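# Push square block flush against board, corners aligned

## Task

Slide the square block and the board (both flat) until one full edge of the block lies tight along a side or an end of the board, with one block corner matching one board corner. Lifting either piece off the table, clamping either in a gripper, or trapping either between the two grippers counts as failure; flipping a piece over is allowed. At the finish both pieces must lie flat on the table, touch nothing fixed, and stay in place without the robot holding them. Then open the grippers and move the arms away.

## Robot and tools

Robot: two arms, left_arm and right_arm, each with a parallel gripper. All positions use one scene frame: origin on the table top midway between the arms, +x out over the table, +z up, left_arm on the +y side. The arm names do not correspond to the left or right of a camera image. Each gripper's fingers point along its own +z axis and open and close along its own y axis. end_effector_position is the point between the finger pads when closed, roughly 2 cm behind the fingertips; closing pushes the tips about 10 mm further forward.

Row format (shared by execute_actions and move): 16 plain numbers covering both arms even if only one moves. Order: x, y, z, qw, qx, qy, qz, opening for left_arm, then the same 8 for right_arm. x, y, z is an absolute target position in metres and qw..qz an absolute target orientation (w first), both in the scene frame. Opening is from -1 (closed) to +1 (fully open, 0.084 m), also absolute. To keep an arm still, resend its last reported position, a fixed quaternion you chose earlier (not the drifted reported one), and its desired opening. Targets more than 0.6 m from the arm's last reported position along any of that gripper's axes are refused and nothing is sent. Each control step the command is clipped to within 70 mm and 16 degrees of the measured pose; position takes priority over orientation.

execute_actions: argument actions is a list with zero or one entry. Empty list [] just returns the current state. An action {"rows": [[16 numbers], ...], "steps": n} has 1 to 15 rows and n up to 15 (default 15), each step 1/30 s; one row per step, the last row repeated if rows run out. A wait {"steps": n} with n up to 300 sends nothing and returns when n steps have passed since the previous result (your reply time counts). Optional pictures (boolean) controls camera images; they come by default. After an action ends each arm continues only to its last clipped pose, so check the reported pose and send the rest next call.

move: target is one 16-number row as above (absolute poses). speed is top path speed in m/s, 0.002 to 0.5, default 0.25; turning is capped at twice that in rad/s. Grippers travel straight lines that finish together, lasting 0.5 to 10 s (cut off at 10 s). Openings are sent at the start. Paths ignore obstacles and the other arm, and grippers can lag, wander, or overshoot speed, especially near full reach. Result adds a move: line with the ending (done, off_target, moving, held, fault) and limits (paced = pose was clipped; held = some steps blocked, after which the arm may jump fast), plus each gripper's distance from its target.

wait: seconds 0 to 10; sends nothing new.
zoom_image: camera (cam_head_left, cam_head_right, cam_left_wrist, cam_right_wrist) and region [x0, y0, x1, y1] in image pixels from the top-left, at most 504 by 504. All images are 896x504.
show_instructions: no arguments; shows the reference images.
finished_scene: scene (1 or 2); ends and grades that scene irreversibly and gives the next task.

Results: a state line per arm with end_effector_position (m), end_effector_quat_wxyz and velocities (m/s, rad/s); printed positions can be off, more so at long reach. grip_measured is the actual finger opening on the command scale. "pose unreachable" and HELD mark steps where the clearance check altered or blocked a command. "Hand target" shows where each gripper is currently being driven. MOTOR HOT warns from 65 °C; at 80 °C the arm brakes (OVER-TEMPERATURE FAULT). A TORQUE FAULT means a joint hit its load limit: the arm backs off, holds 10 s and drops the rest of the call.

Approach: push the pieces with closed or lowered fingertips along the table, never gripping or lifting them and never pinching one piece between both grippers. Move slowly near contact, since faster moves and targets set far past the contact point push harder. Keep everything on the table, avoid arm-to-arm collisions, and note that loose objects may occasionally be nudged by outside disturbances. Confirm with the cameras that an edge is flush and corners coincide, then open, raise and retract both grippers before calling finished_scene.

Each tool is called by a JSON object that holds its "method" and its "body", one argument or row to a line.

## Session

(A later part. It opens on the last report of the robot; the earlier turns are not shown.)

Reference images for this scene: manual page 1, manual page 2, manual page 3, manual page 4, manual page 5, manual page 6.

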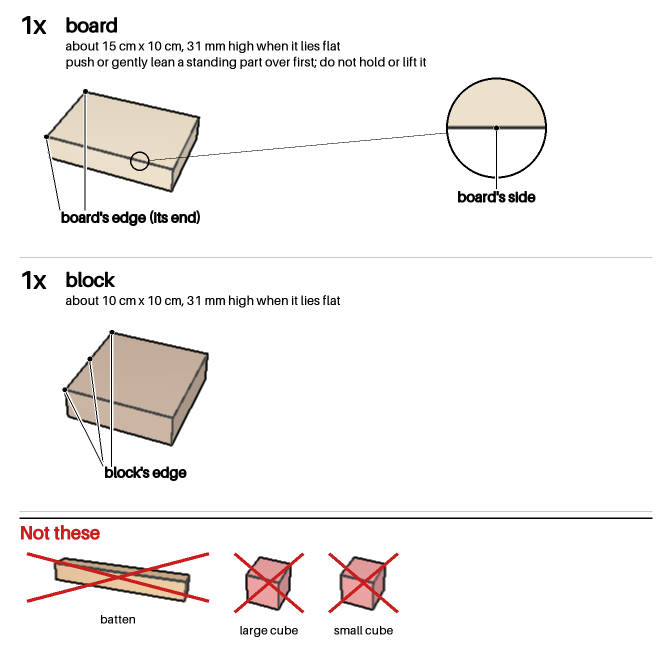

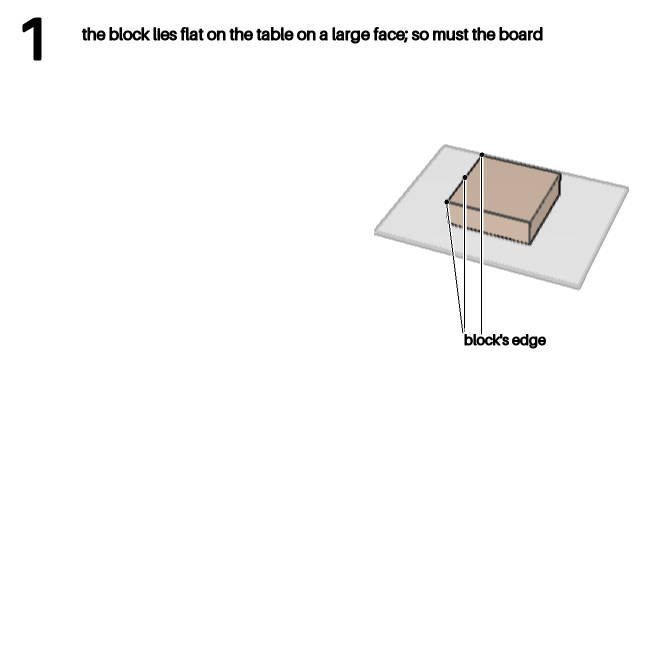

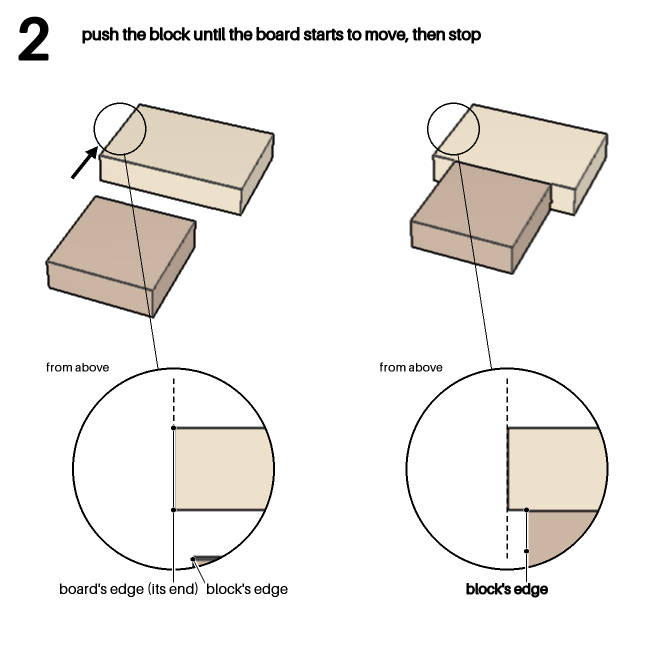

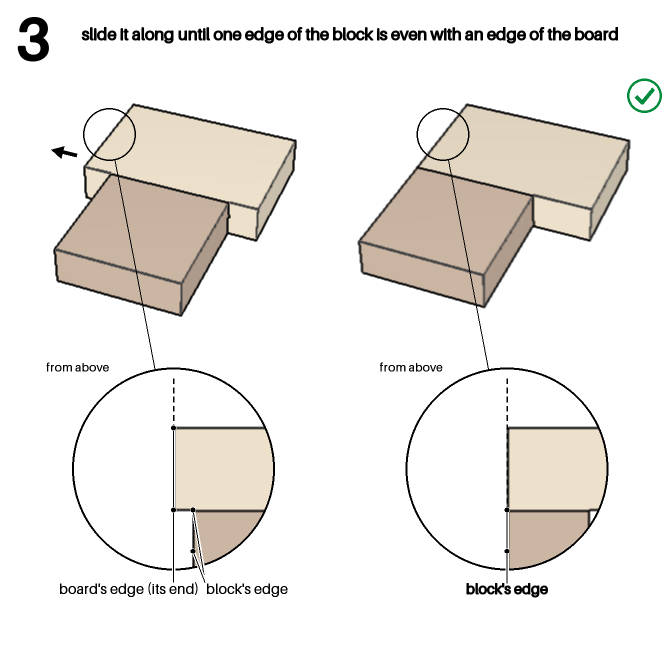

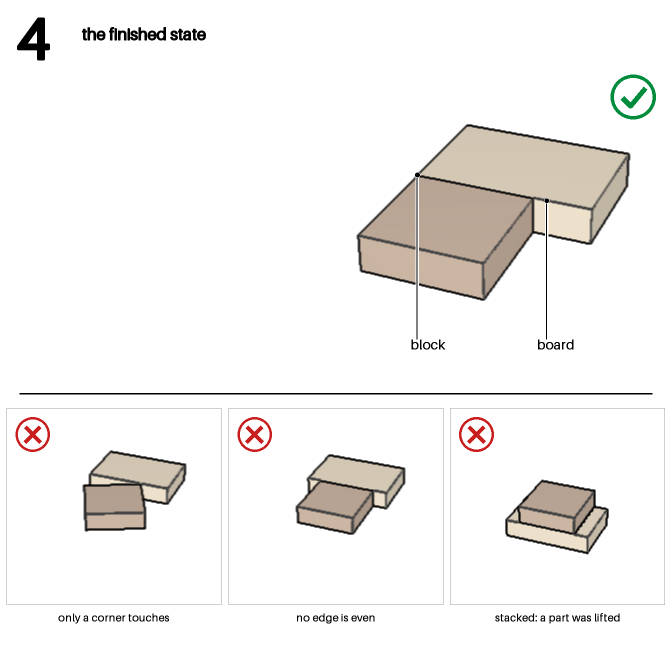

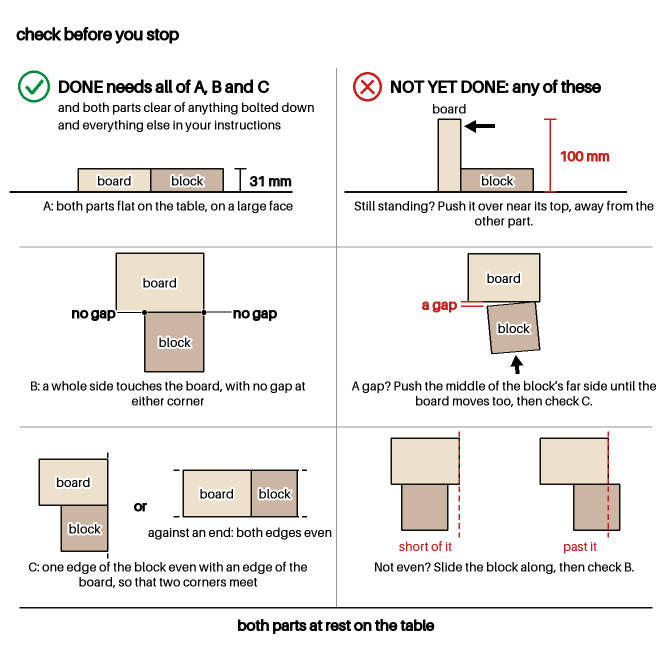

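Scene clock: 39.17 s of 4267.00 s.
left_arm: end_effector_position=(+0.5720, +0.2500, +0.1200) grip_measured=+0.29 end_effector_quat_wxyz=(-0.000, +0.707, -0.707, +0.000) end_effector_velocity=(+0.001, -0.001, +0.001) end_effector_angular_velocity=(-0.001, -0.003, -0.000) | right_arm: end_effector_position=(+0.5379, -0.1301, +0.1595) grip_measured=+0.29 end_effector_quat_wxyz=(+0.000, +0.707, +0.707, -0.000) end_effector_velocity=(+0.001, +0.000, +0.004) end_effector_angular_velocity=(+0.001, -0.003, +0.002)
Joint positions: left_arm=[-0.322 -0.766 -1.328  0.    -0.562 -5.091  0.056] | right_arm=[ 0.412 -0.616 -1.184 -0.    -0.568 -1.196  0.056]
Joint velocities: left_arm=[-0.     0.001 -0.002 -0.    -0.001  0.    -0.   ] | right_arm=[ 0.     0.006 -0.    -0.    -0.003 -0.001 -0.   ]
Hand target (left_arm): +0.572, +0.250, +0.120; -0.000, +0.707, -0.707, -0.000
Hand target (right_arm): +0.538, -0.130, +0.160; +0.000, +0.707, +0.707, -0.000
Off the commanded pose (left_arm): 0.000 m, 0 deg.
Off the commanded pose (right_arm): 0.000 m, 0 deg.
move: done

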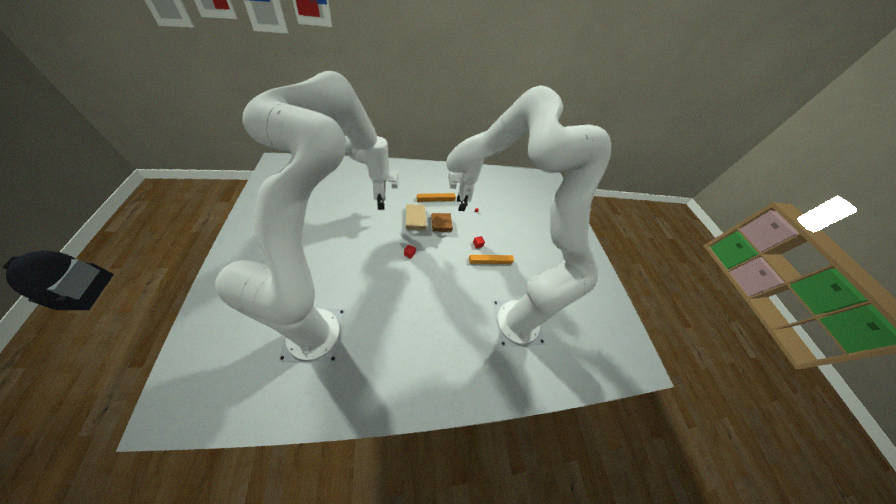

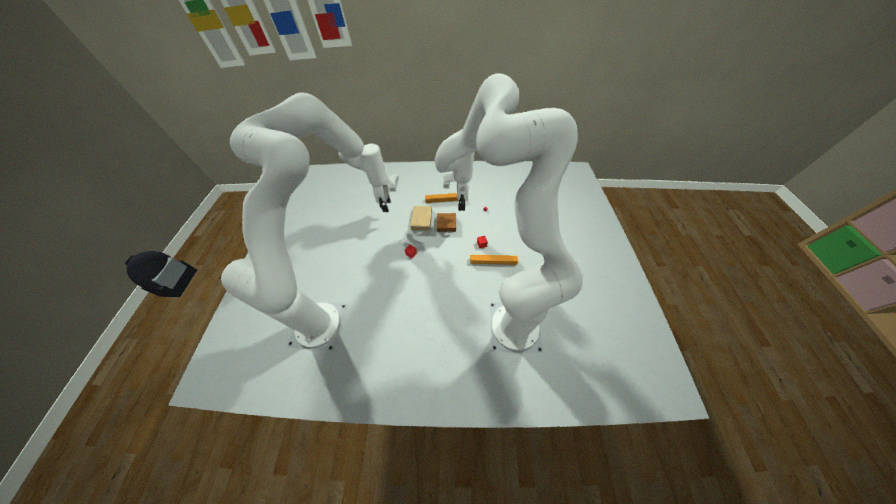

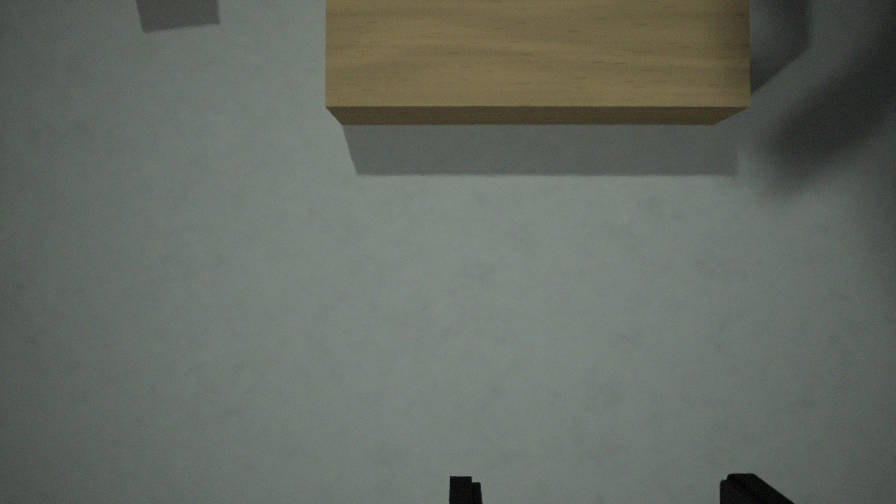

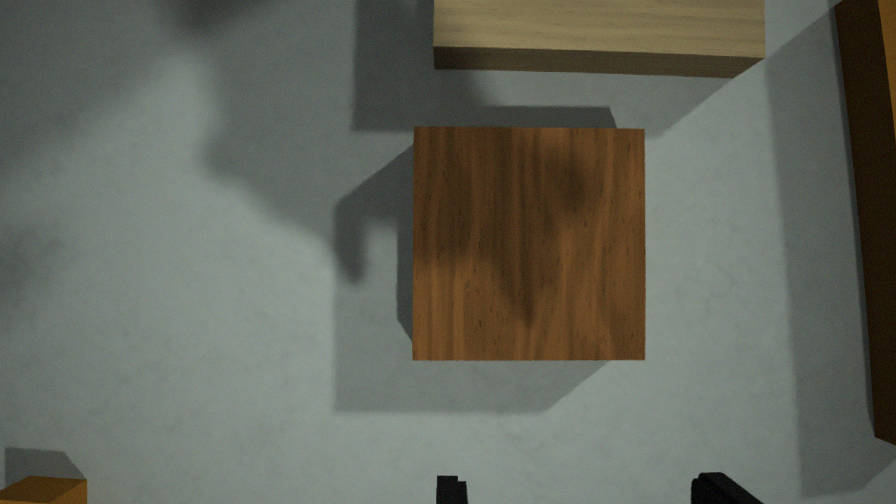

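Offset is 8 mm and the gap is 36 mm, so a diagonal push should close both.

{"method": "move", "body": {
  "target": [0.572,0.25,0.12,0,-0.707,0.707,0,0.3,0.538,-0.128,0.038,0,0.707,0.707,0,0.3],
  "speed": 0.15
}}

{"method": "move", "body": {
  "target": [0.572,0.25,0.12,0,-0.707,0.707,0,0.3,0.5465,-0.092,0.038,0,0.707,0.707,0,0.3],
  "speed": 0.02
}}

Scene clock: 45.37 s of 4267.00 s.
left_arm: end_effector_position=(+0.5720, +0.2500, +0.1200) grip_measured=+0.29 end_effector_quat_wxyz=(+0.000, +0.707, -0.707, -0.000) end_effector_velocity=(-0.001, +0.000, -0.001) end_effector_angular_velocity=(+0.001, +0.004, +0.001) | right_arm: end_effector_position=(+0.5381, -0.1279, +0.0385) grip_measured=+0.29 end_effector_quat_wxyz=(-0.000, +0.707, +0.707, +0.000) end_effector_velocity=(-0.001, -0.001, -0.004) end_effector_angular_velocity=(-0.001, +0.002, +0.001)
Joint positions: left_arm=[-0.322 -0.766 -1.328  0.    -0.562 -5.091  0.056] | right_arm=[ 0.415 -0.832 -1.2    0.001 -0.368 -1.195  0.056]
Joint velocities: left_arm=[-0.    -0.002  0.001 -0.    -0.002 -0.001  0.   ] | right_arm=[-0.001 -0.007 -0.001 -0.     0.003 -0.001  0.   ]
Hand target (left_arm): +0.572, +0.250, +0.120; -0.000, +0.707, -0.707, -0.000
Hand target (right_arm): +0.538, -0.128, +0.038; -0.000, +0.707, +0.707, +0.000
Off the commanded pose (left_arm): 0.000 m, 0 deg.
Off the commanded pose (right_arm): 0.000 m, 0 deg.
After step 90, 1.90 s passed at rest.
move: done

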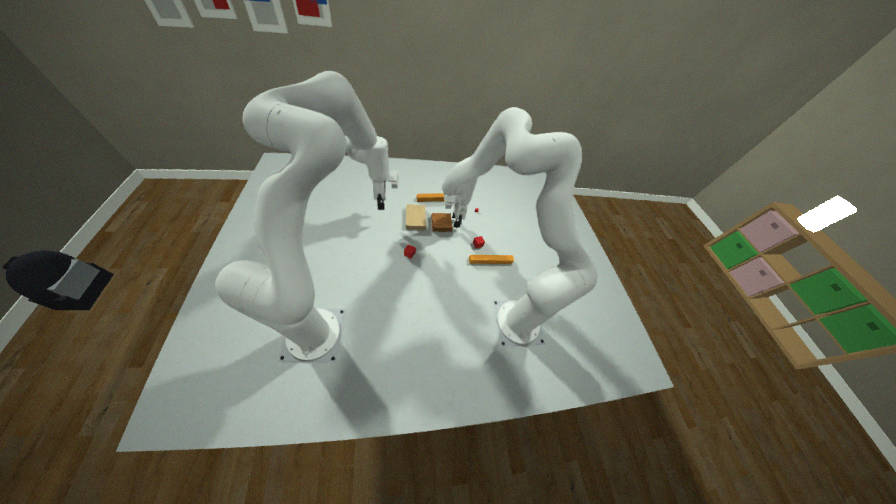

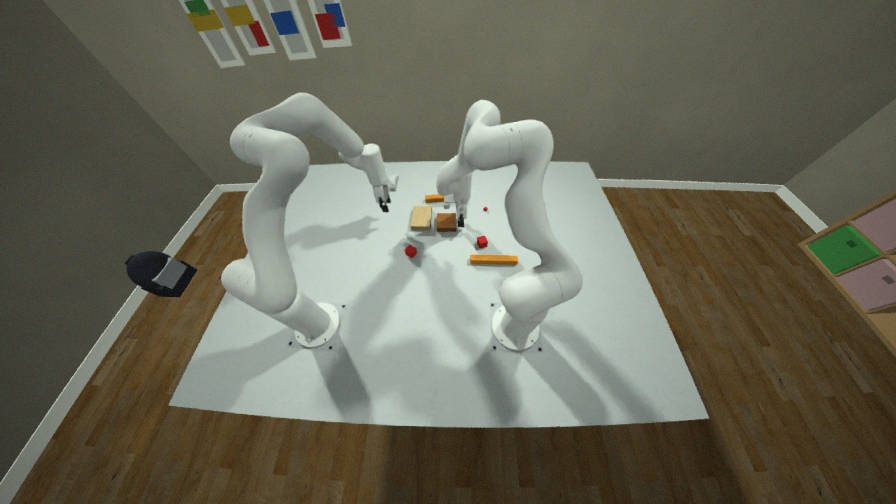

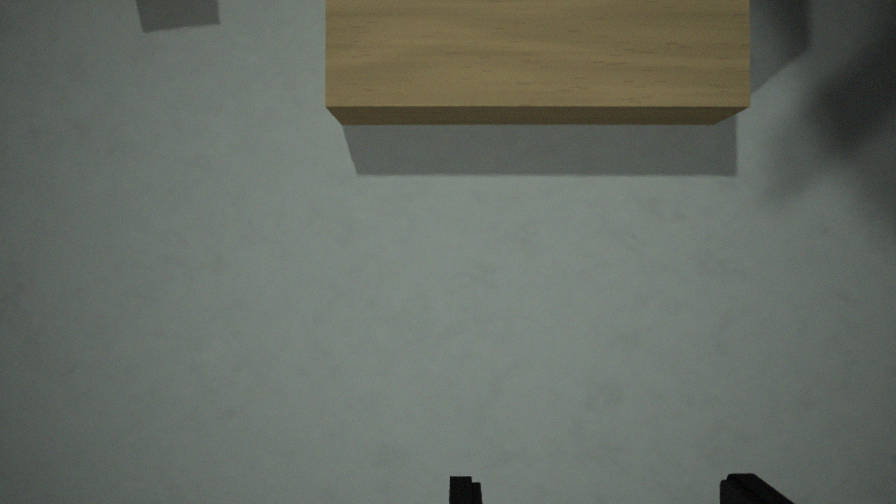

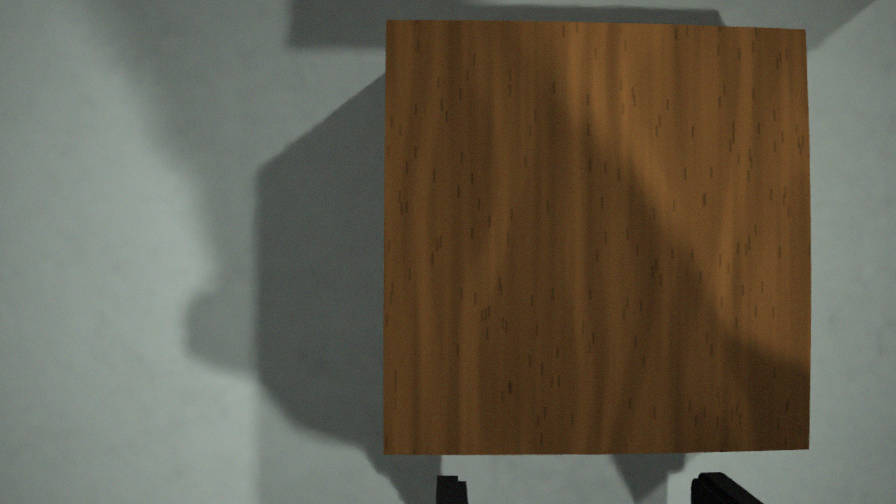

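Scene clock: 47.47 s of 4267.00 s.
left_arm: end_effector_position=(+0.5720, +0.2500, +0.1200) grip_measured=+0.29 end_effector_quat_wxyz=(-0.000, +0.707, -0.707, +0.000) end_effector_velocity=(+0.001, -0.000, -0.000) end_effector_angular_velocity=(-0.001, -0.002, -0.000) | right_arm: end_effector_position=(+0.5465, -0.0923, +0.0380) grip_measured=+0.29 end_effector_quat_wxyz=(+0.000, +0.707, +0.707, -0.000) end_effector_velocity=(+0.000, +0.002, -0.000) end_effector_angular_velocity=(-0.000, +0.001, +0.000)
Joint positions: left_arm=[-0.322 -0.766 -1.328  0.    -0.562 -5.091  0.056] | right_arm=[ 0.465 -0.87  -1.274 -0.001 -0.404 -1.143  0.056]
Joint velocities: left_arm=[-0.    -0.002 -0.002  0.     0.001  0.     0.   ] | right_arm=[ 0.002 -0.003 -0.004  0.    -0.002  0.002  0.   ]
Hand target (left_arm): +0.572, +0.250, +0.120; -0.000, +0.707, -0.707, -0.000
Hand target (right_arm): +0.547, -0.092, +0.038; +0.000, +0.707, +0.707, -0.000
Off the commanded pose (left_arm): 0.000 m, 0 deg.
Off the commanded pose (right_arm): 0.000 m, 0 deg.
move: done

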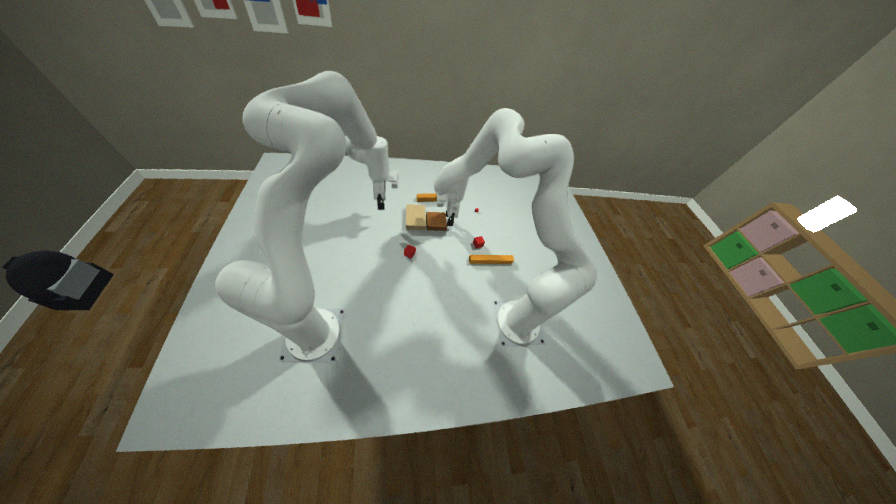

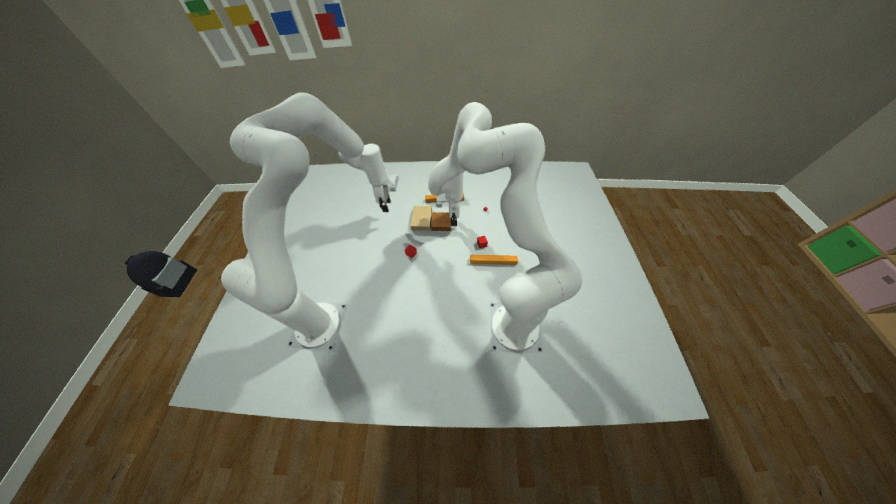

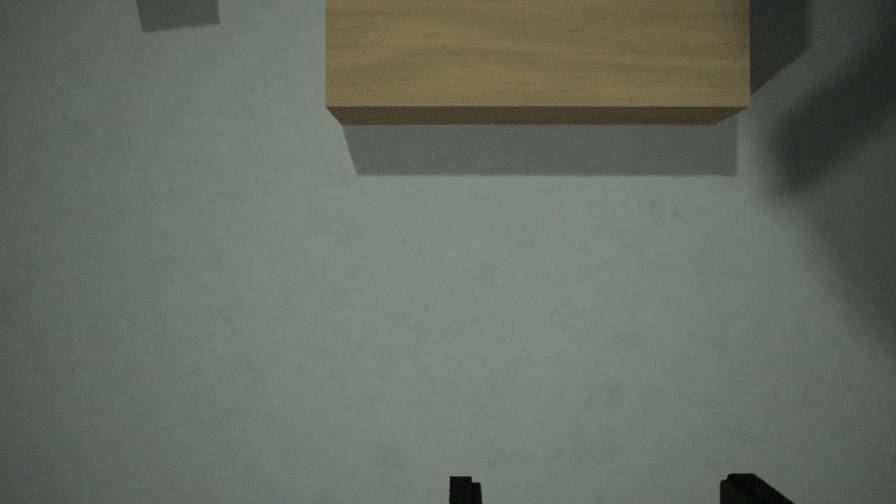

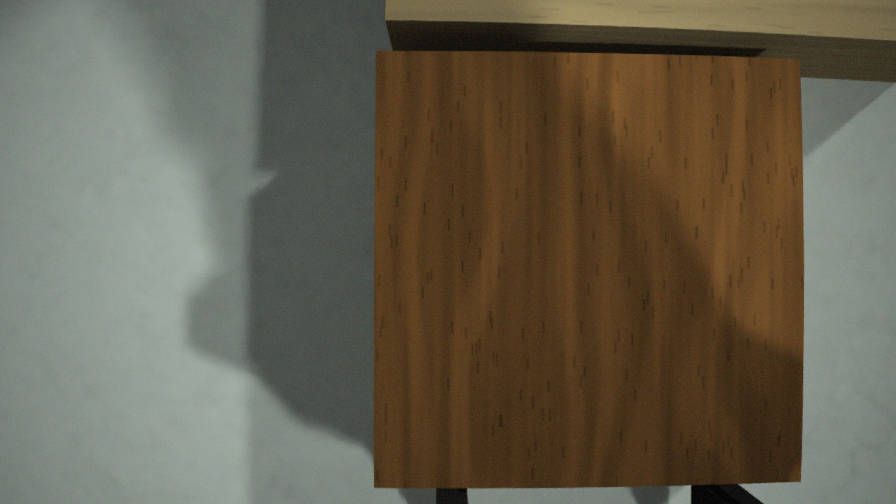

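{"method": "move", "body": {
  "target": [0.572,0.25,0.12,0,-0.707,0.707,0,0.3,0.5487,-0.0865,0.038,0,0.707,0.707,0,0.3],
  "speed": 0.01
}}

{"method": "move", "body": {
  "target": [0.572,0.25,0.12,0,-0.707,0.707,0,0.3,0.5487,-0.072,0.038,0,0.707,0.707,0,0.3],
  "speed": 0.01
}}

{"method": "move", "body": {
  "target": [0.572,0.25,0.12,0,-0.707,0.707,0,0.3,0.5487,-0.09,0.11,0,0.707,0.707,0,0.3],
  "speed": 0.1
}}

Scene clock: 58.07 s of 4267.00 s.
left_arm: end_effector_position=(+0.5720, +0.2500, +0.1200) grip_measured=+0.29 end_effector_quat_wxyz=(+0.000, +0.707, -0.707, +0.000) end_effector_velocity=(-0.002, +0.001, -0.003) end_effector_angular_velocity=(+0.002, +0.004, -0.000) | right_arm: end_effector_position=(+0.5487, -0.0866, +0.0380) grip_measured=+0.29 end_effector_quat_wxyz=(+0.000, +0.707, +0.707, +0.000) end_effector_velocity=(+0.001, +0.002, -0.000) end_effector_angular_velocity=(+0.000, -0.001, +0.001)
Joint positions: left_arm=[-0.322 -0.766 -1.328  0.    -0.562 -5.091  0.056] | right_arm=[ 0.472 -0.878 -1.289 -0.    -0.411 -1.137  0.056]
Joint velocities: left_arm=[ 0.    -0.003  0.002  0.001  0.001 -0.    -0.   ] | right_arm=[ 0.002 -0.002 -0.004 -0.    -0.     0.001  0.   ]
Hand target (left_arm): +0.572, +0.250, +0.120; -0.000, +0.707, -0.707, -0.000
Hand target (right_arm): +0.549, -0.087, +0.038; +0.000, +0.707, +0.707, -0.000
Off the commanded pose (left_arm): 0.000 m, 0 deg.
Off the commanded pose (right_arm): 0.000 m, 0 deg.
After step 90, 6.80 s passed at rest.
move: done

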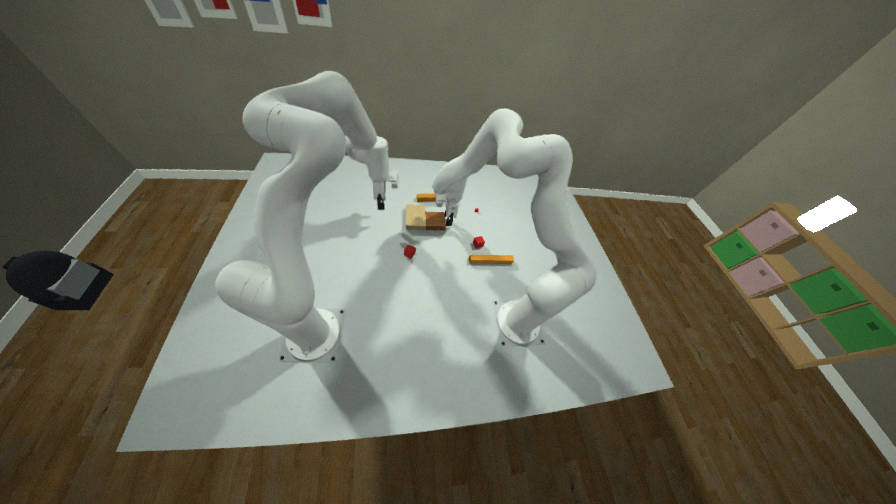

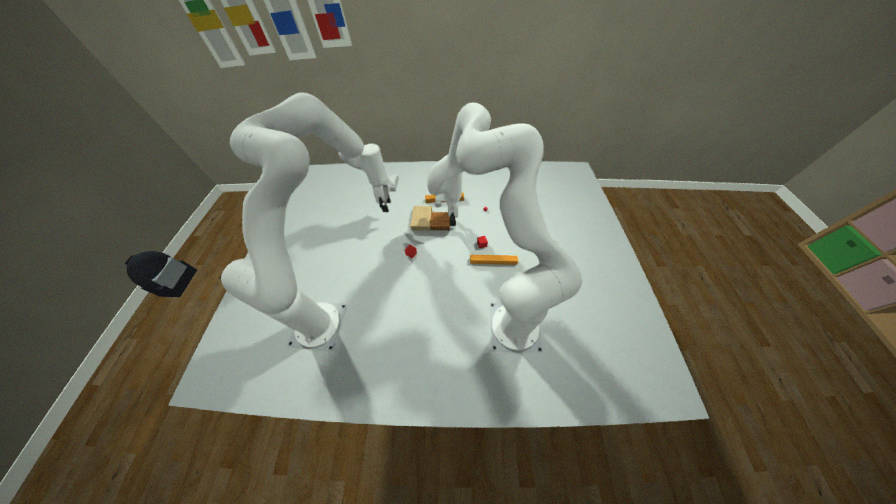

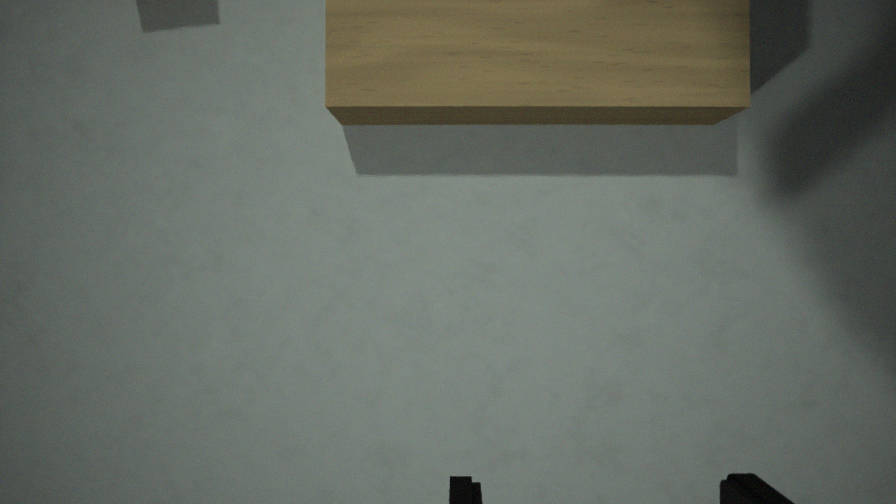

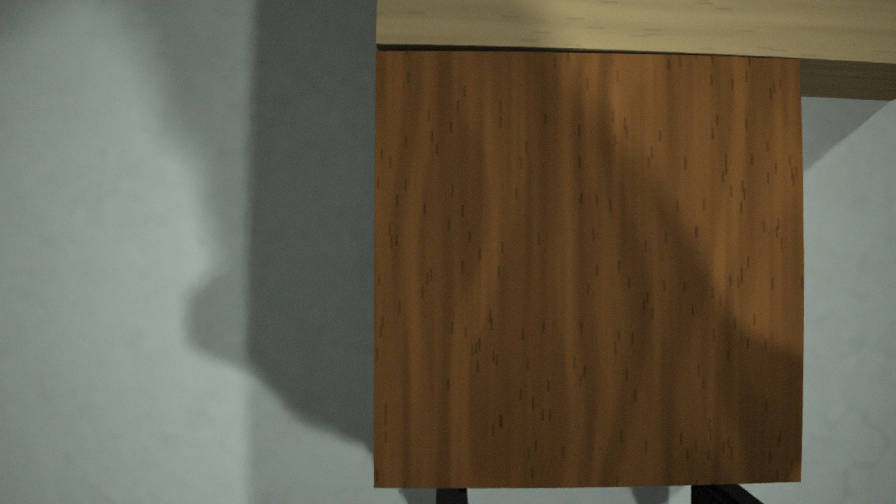

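Scene clock: 59.77 s of 4267.00 s.
left_arm: end_effector_position=(+0.5720, +0.2500, +0.1200) grip_measured=+0.29 end_effector_quat_wxyz=(+0.000, +0.707, -0.707, -0.000) end_effector_velocity=(-0.000, +0.000, -0.000) end_effector_angular_velocity=(+0.001, +0.000, -0.001) | right_arm: end_effector_position=(+0.5487, -0.0722, +0.0380) grip_measured=+0.29 end_effector_quat_wxyz=(+0.000, +0.707, +0.707, -0.000) end_effector_velocity=(-0.000, +0.001, +0.000) end_effector_angular_velocity=(-0.000, +0.000, +0.001)
Joint positions: left_arm=[-0.322 -0.766 -1.328  0.    -0.562 -5.091  0.056] | right_arm=[ 0.493 -0.889 -1.311 -0.    -0.422 -1.115  0.056]
Joint velocities: left_arm=[-0.    -0.     0.001  0.001  0.    -0.     0.   ] | right_arm=[ 0.001 -0.001 -0.001  0.    -0.001  0.    -0.   ]
Hand target (left_arm): +0.572, +0.250, +0.120; -0.000, +0.707, -0.707, -0.000
Hand target (right_arm): +0.549, -0.072, +0.038; +0.000, +0.707, +0.707, -0.000
Off the commanded pose (left_arm): 0.000 m, 0 deg.
Off the commanded pose (right_arm): 0.000 m, 0 deg.
move: done

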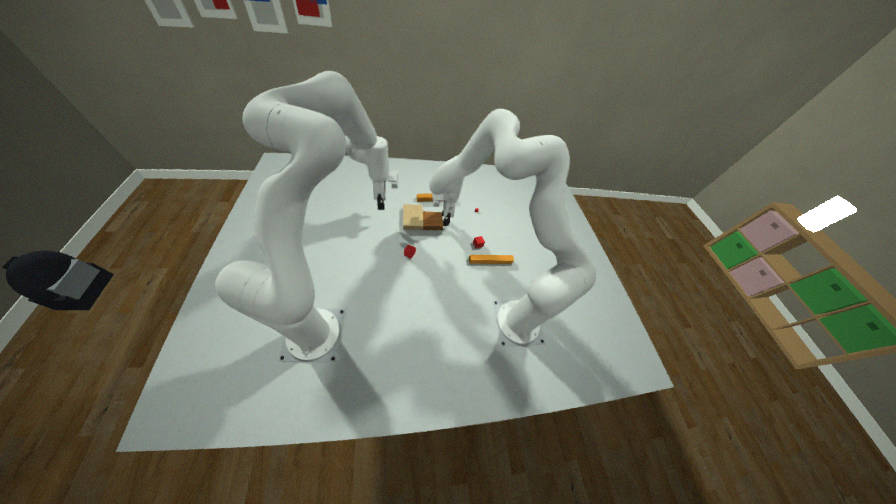

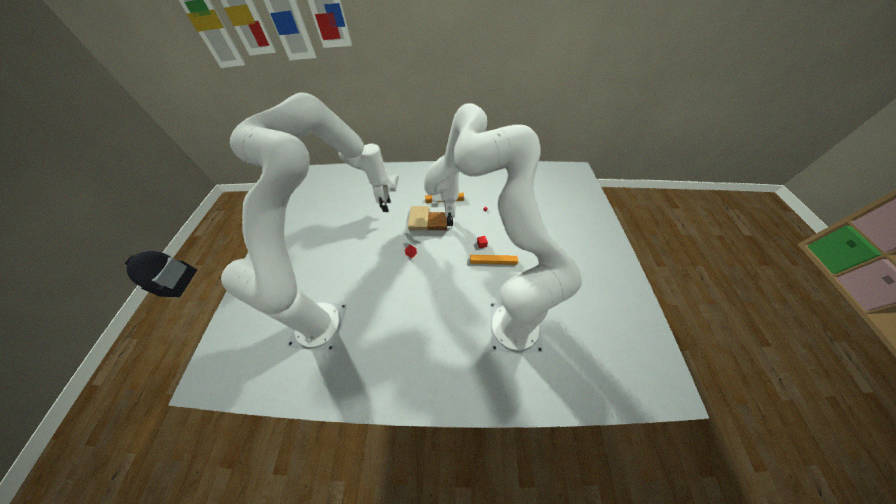

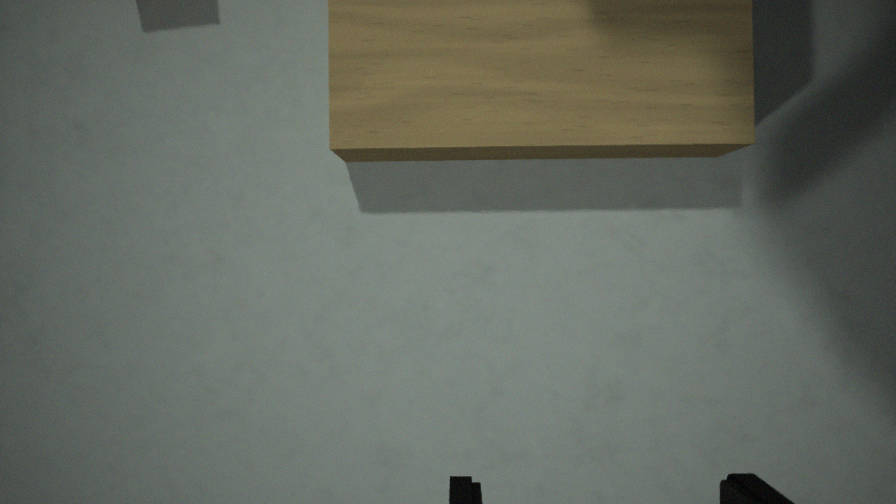

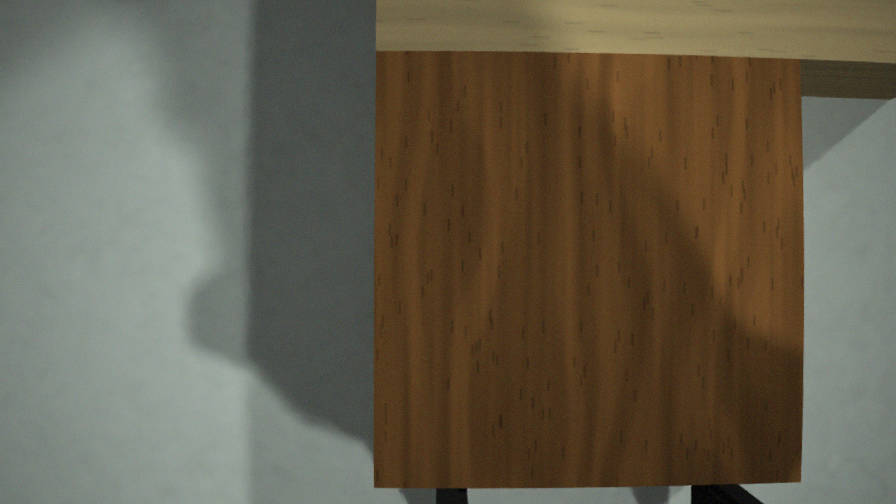

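Scene clock: 60.93 s of 4267.00 s.
left_arm: end_effector_position=(+0.5720, +0.2500, +0.1200) grip_measured=+0.29 end_effector_quat_wxyz=(+0.000, +0.707, -0.707, +0.000) end_effector_velocity=(+0.000, +0.000, +0.000) end_effector_angular_velocity=(+0.000, -0.000, -0.000) | right_arm: end_effector_position=(+0.5486, -0.0900, +0.1096) grip_measured=+0.29 end_effector_quat_wxyz=(-0.000, +0.707, +0.707, -0.000) end_effector_velocity=(-0.000, -0.001, +0.002) end_effector_angular_velocity=(-0.000, +0.000, -0.001)
Joint positions: left_arm=[-0.322 -0.766 -1.328  0.    -0.562 -5.091  0.056] | right_arm=[ 0.467 -0.748 -1.265 -0.    -0.518 -1.142  0.056]
Joint velocities: left_arm=[-0.     0.001 -0.     0.001 -0.001 -0.    -0.   ] | right_arm=[-0.001  0.004  0.001  0.    -0.004 -0.    -0.   ]
Hand target (left_arm): +0.572, +0.250, +0.120; -0.000, +0.707, -0.707, +0.000
Hand target (right_arm): +0.549, -0.090, +0.110; +0.000, +0.707, +0.707, -0.000
Off the commanded pose (left_arm): 0.000 m, 0 deg.
Off the commanded pose (right_arm): 0.000 m, 0 deg.
move: done

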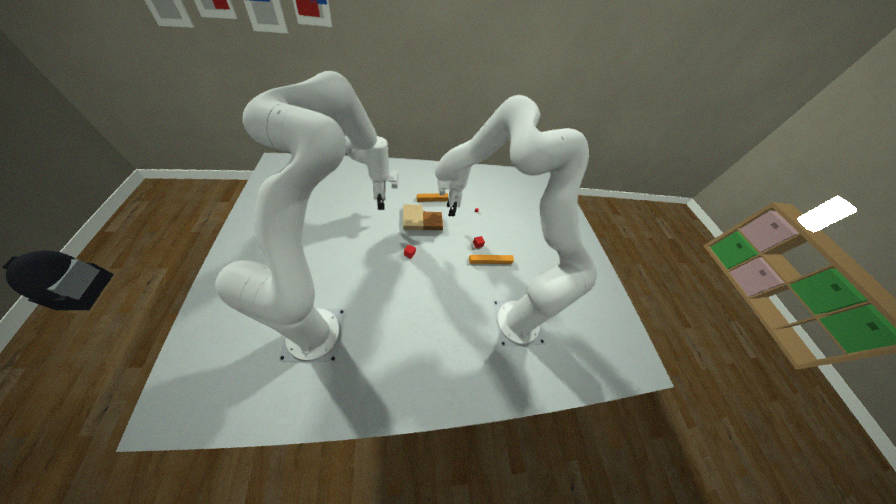

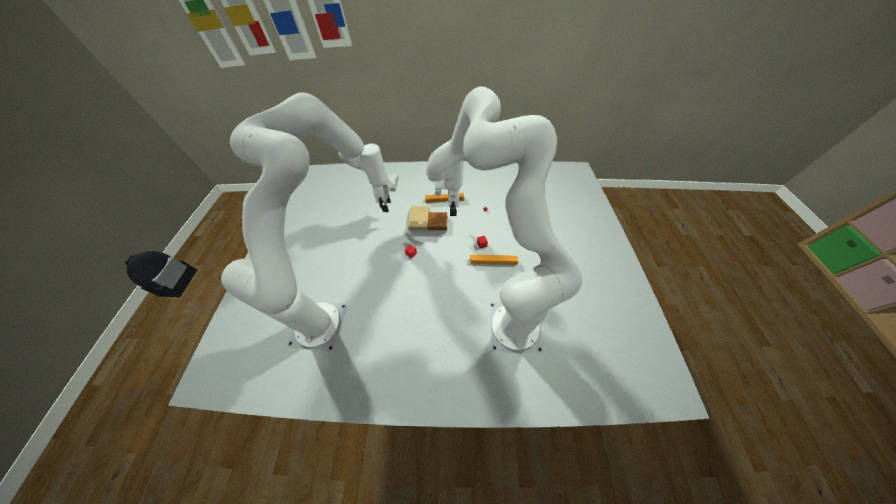

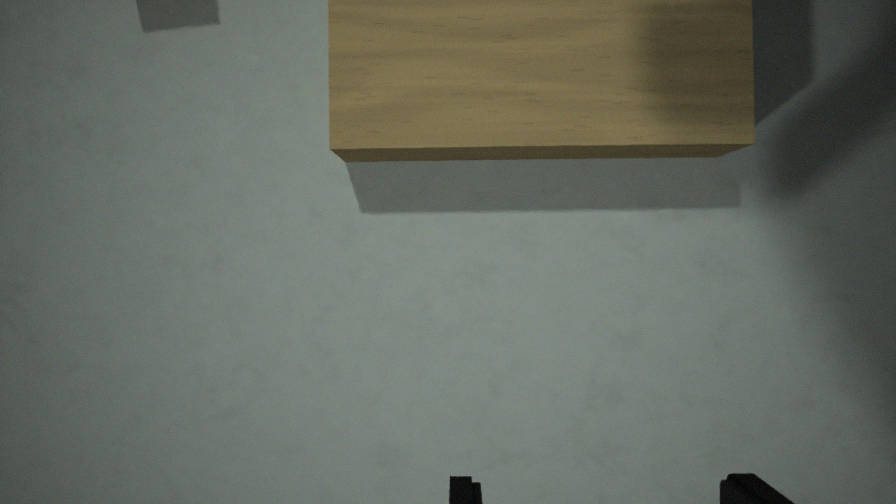

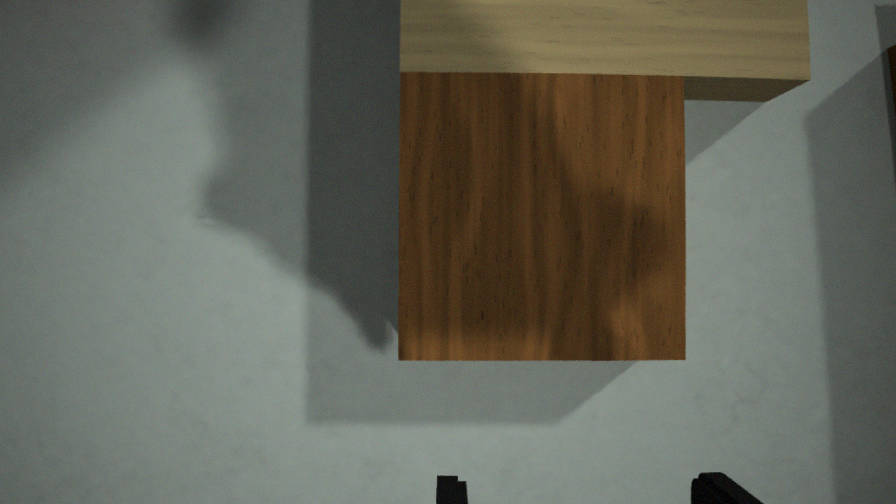

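{"method": "finished_scene", "body": {
  "scene": 2
}}

The scene is finished: the task was done.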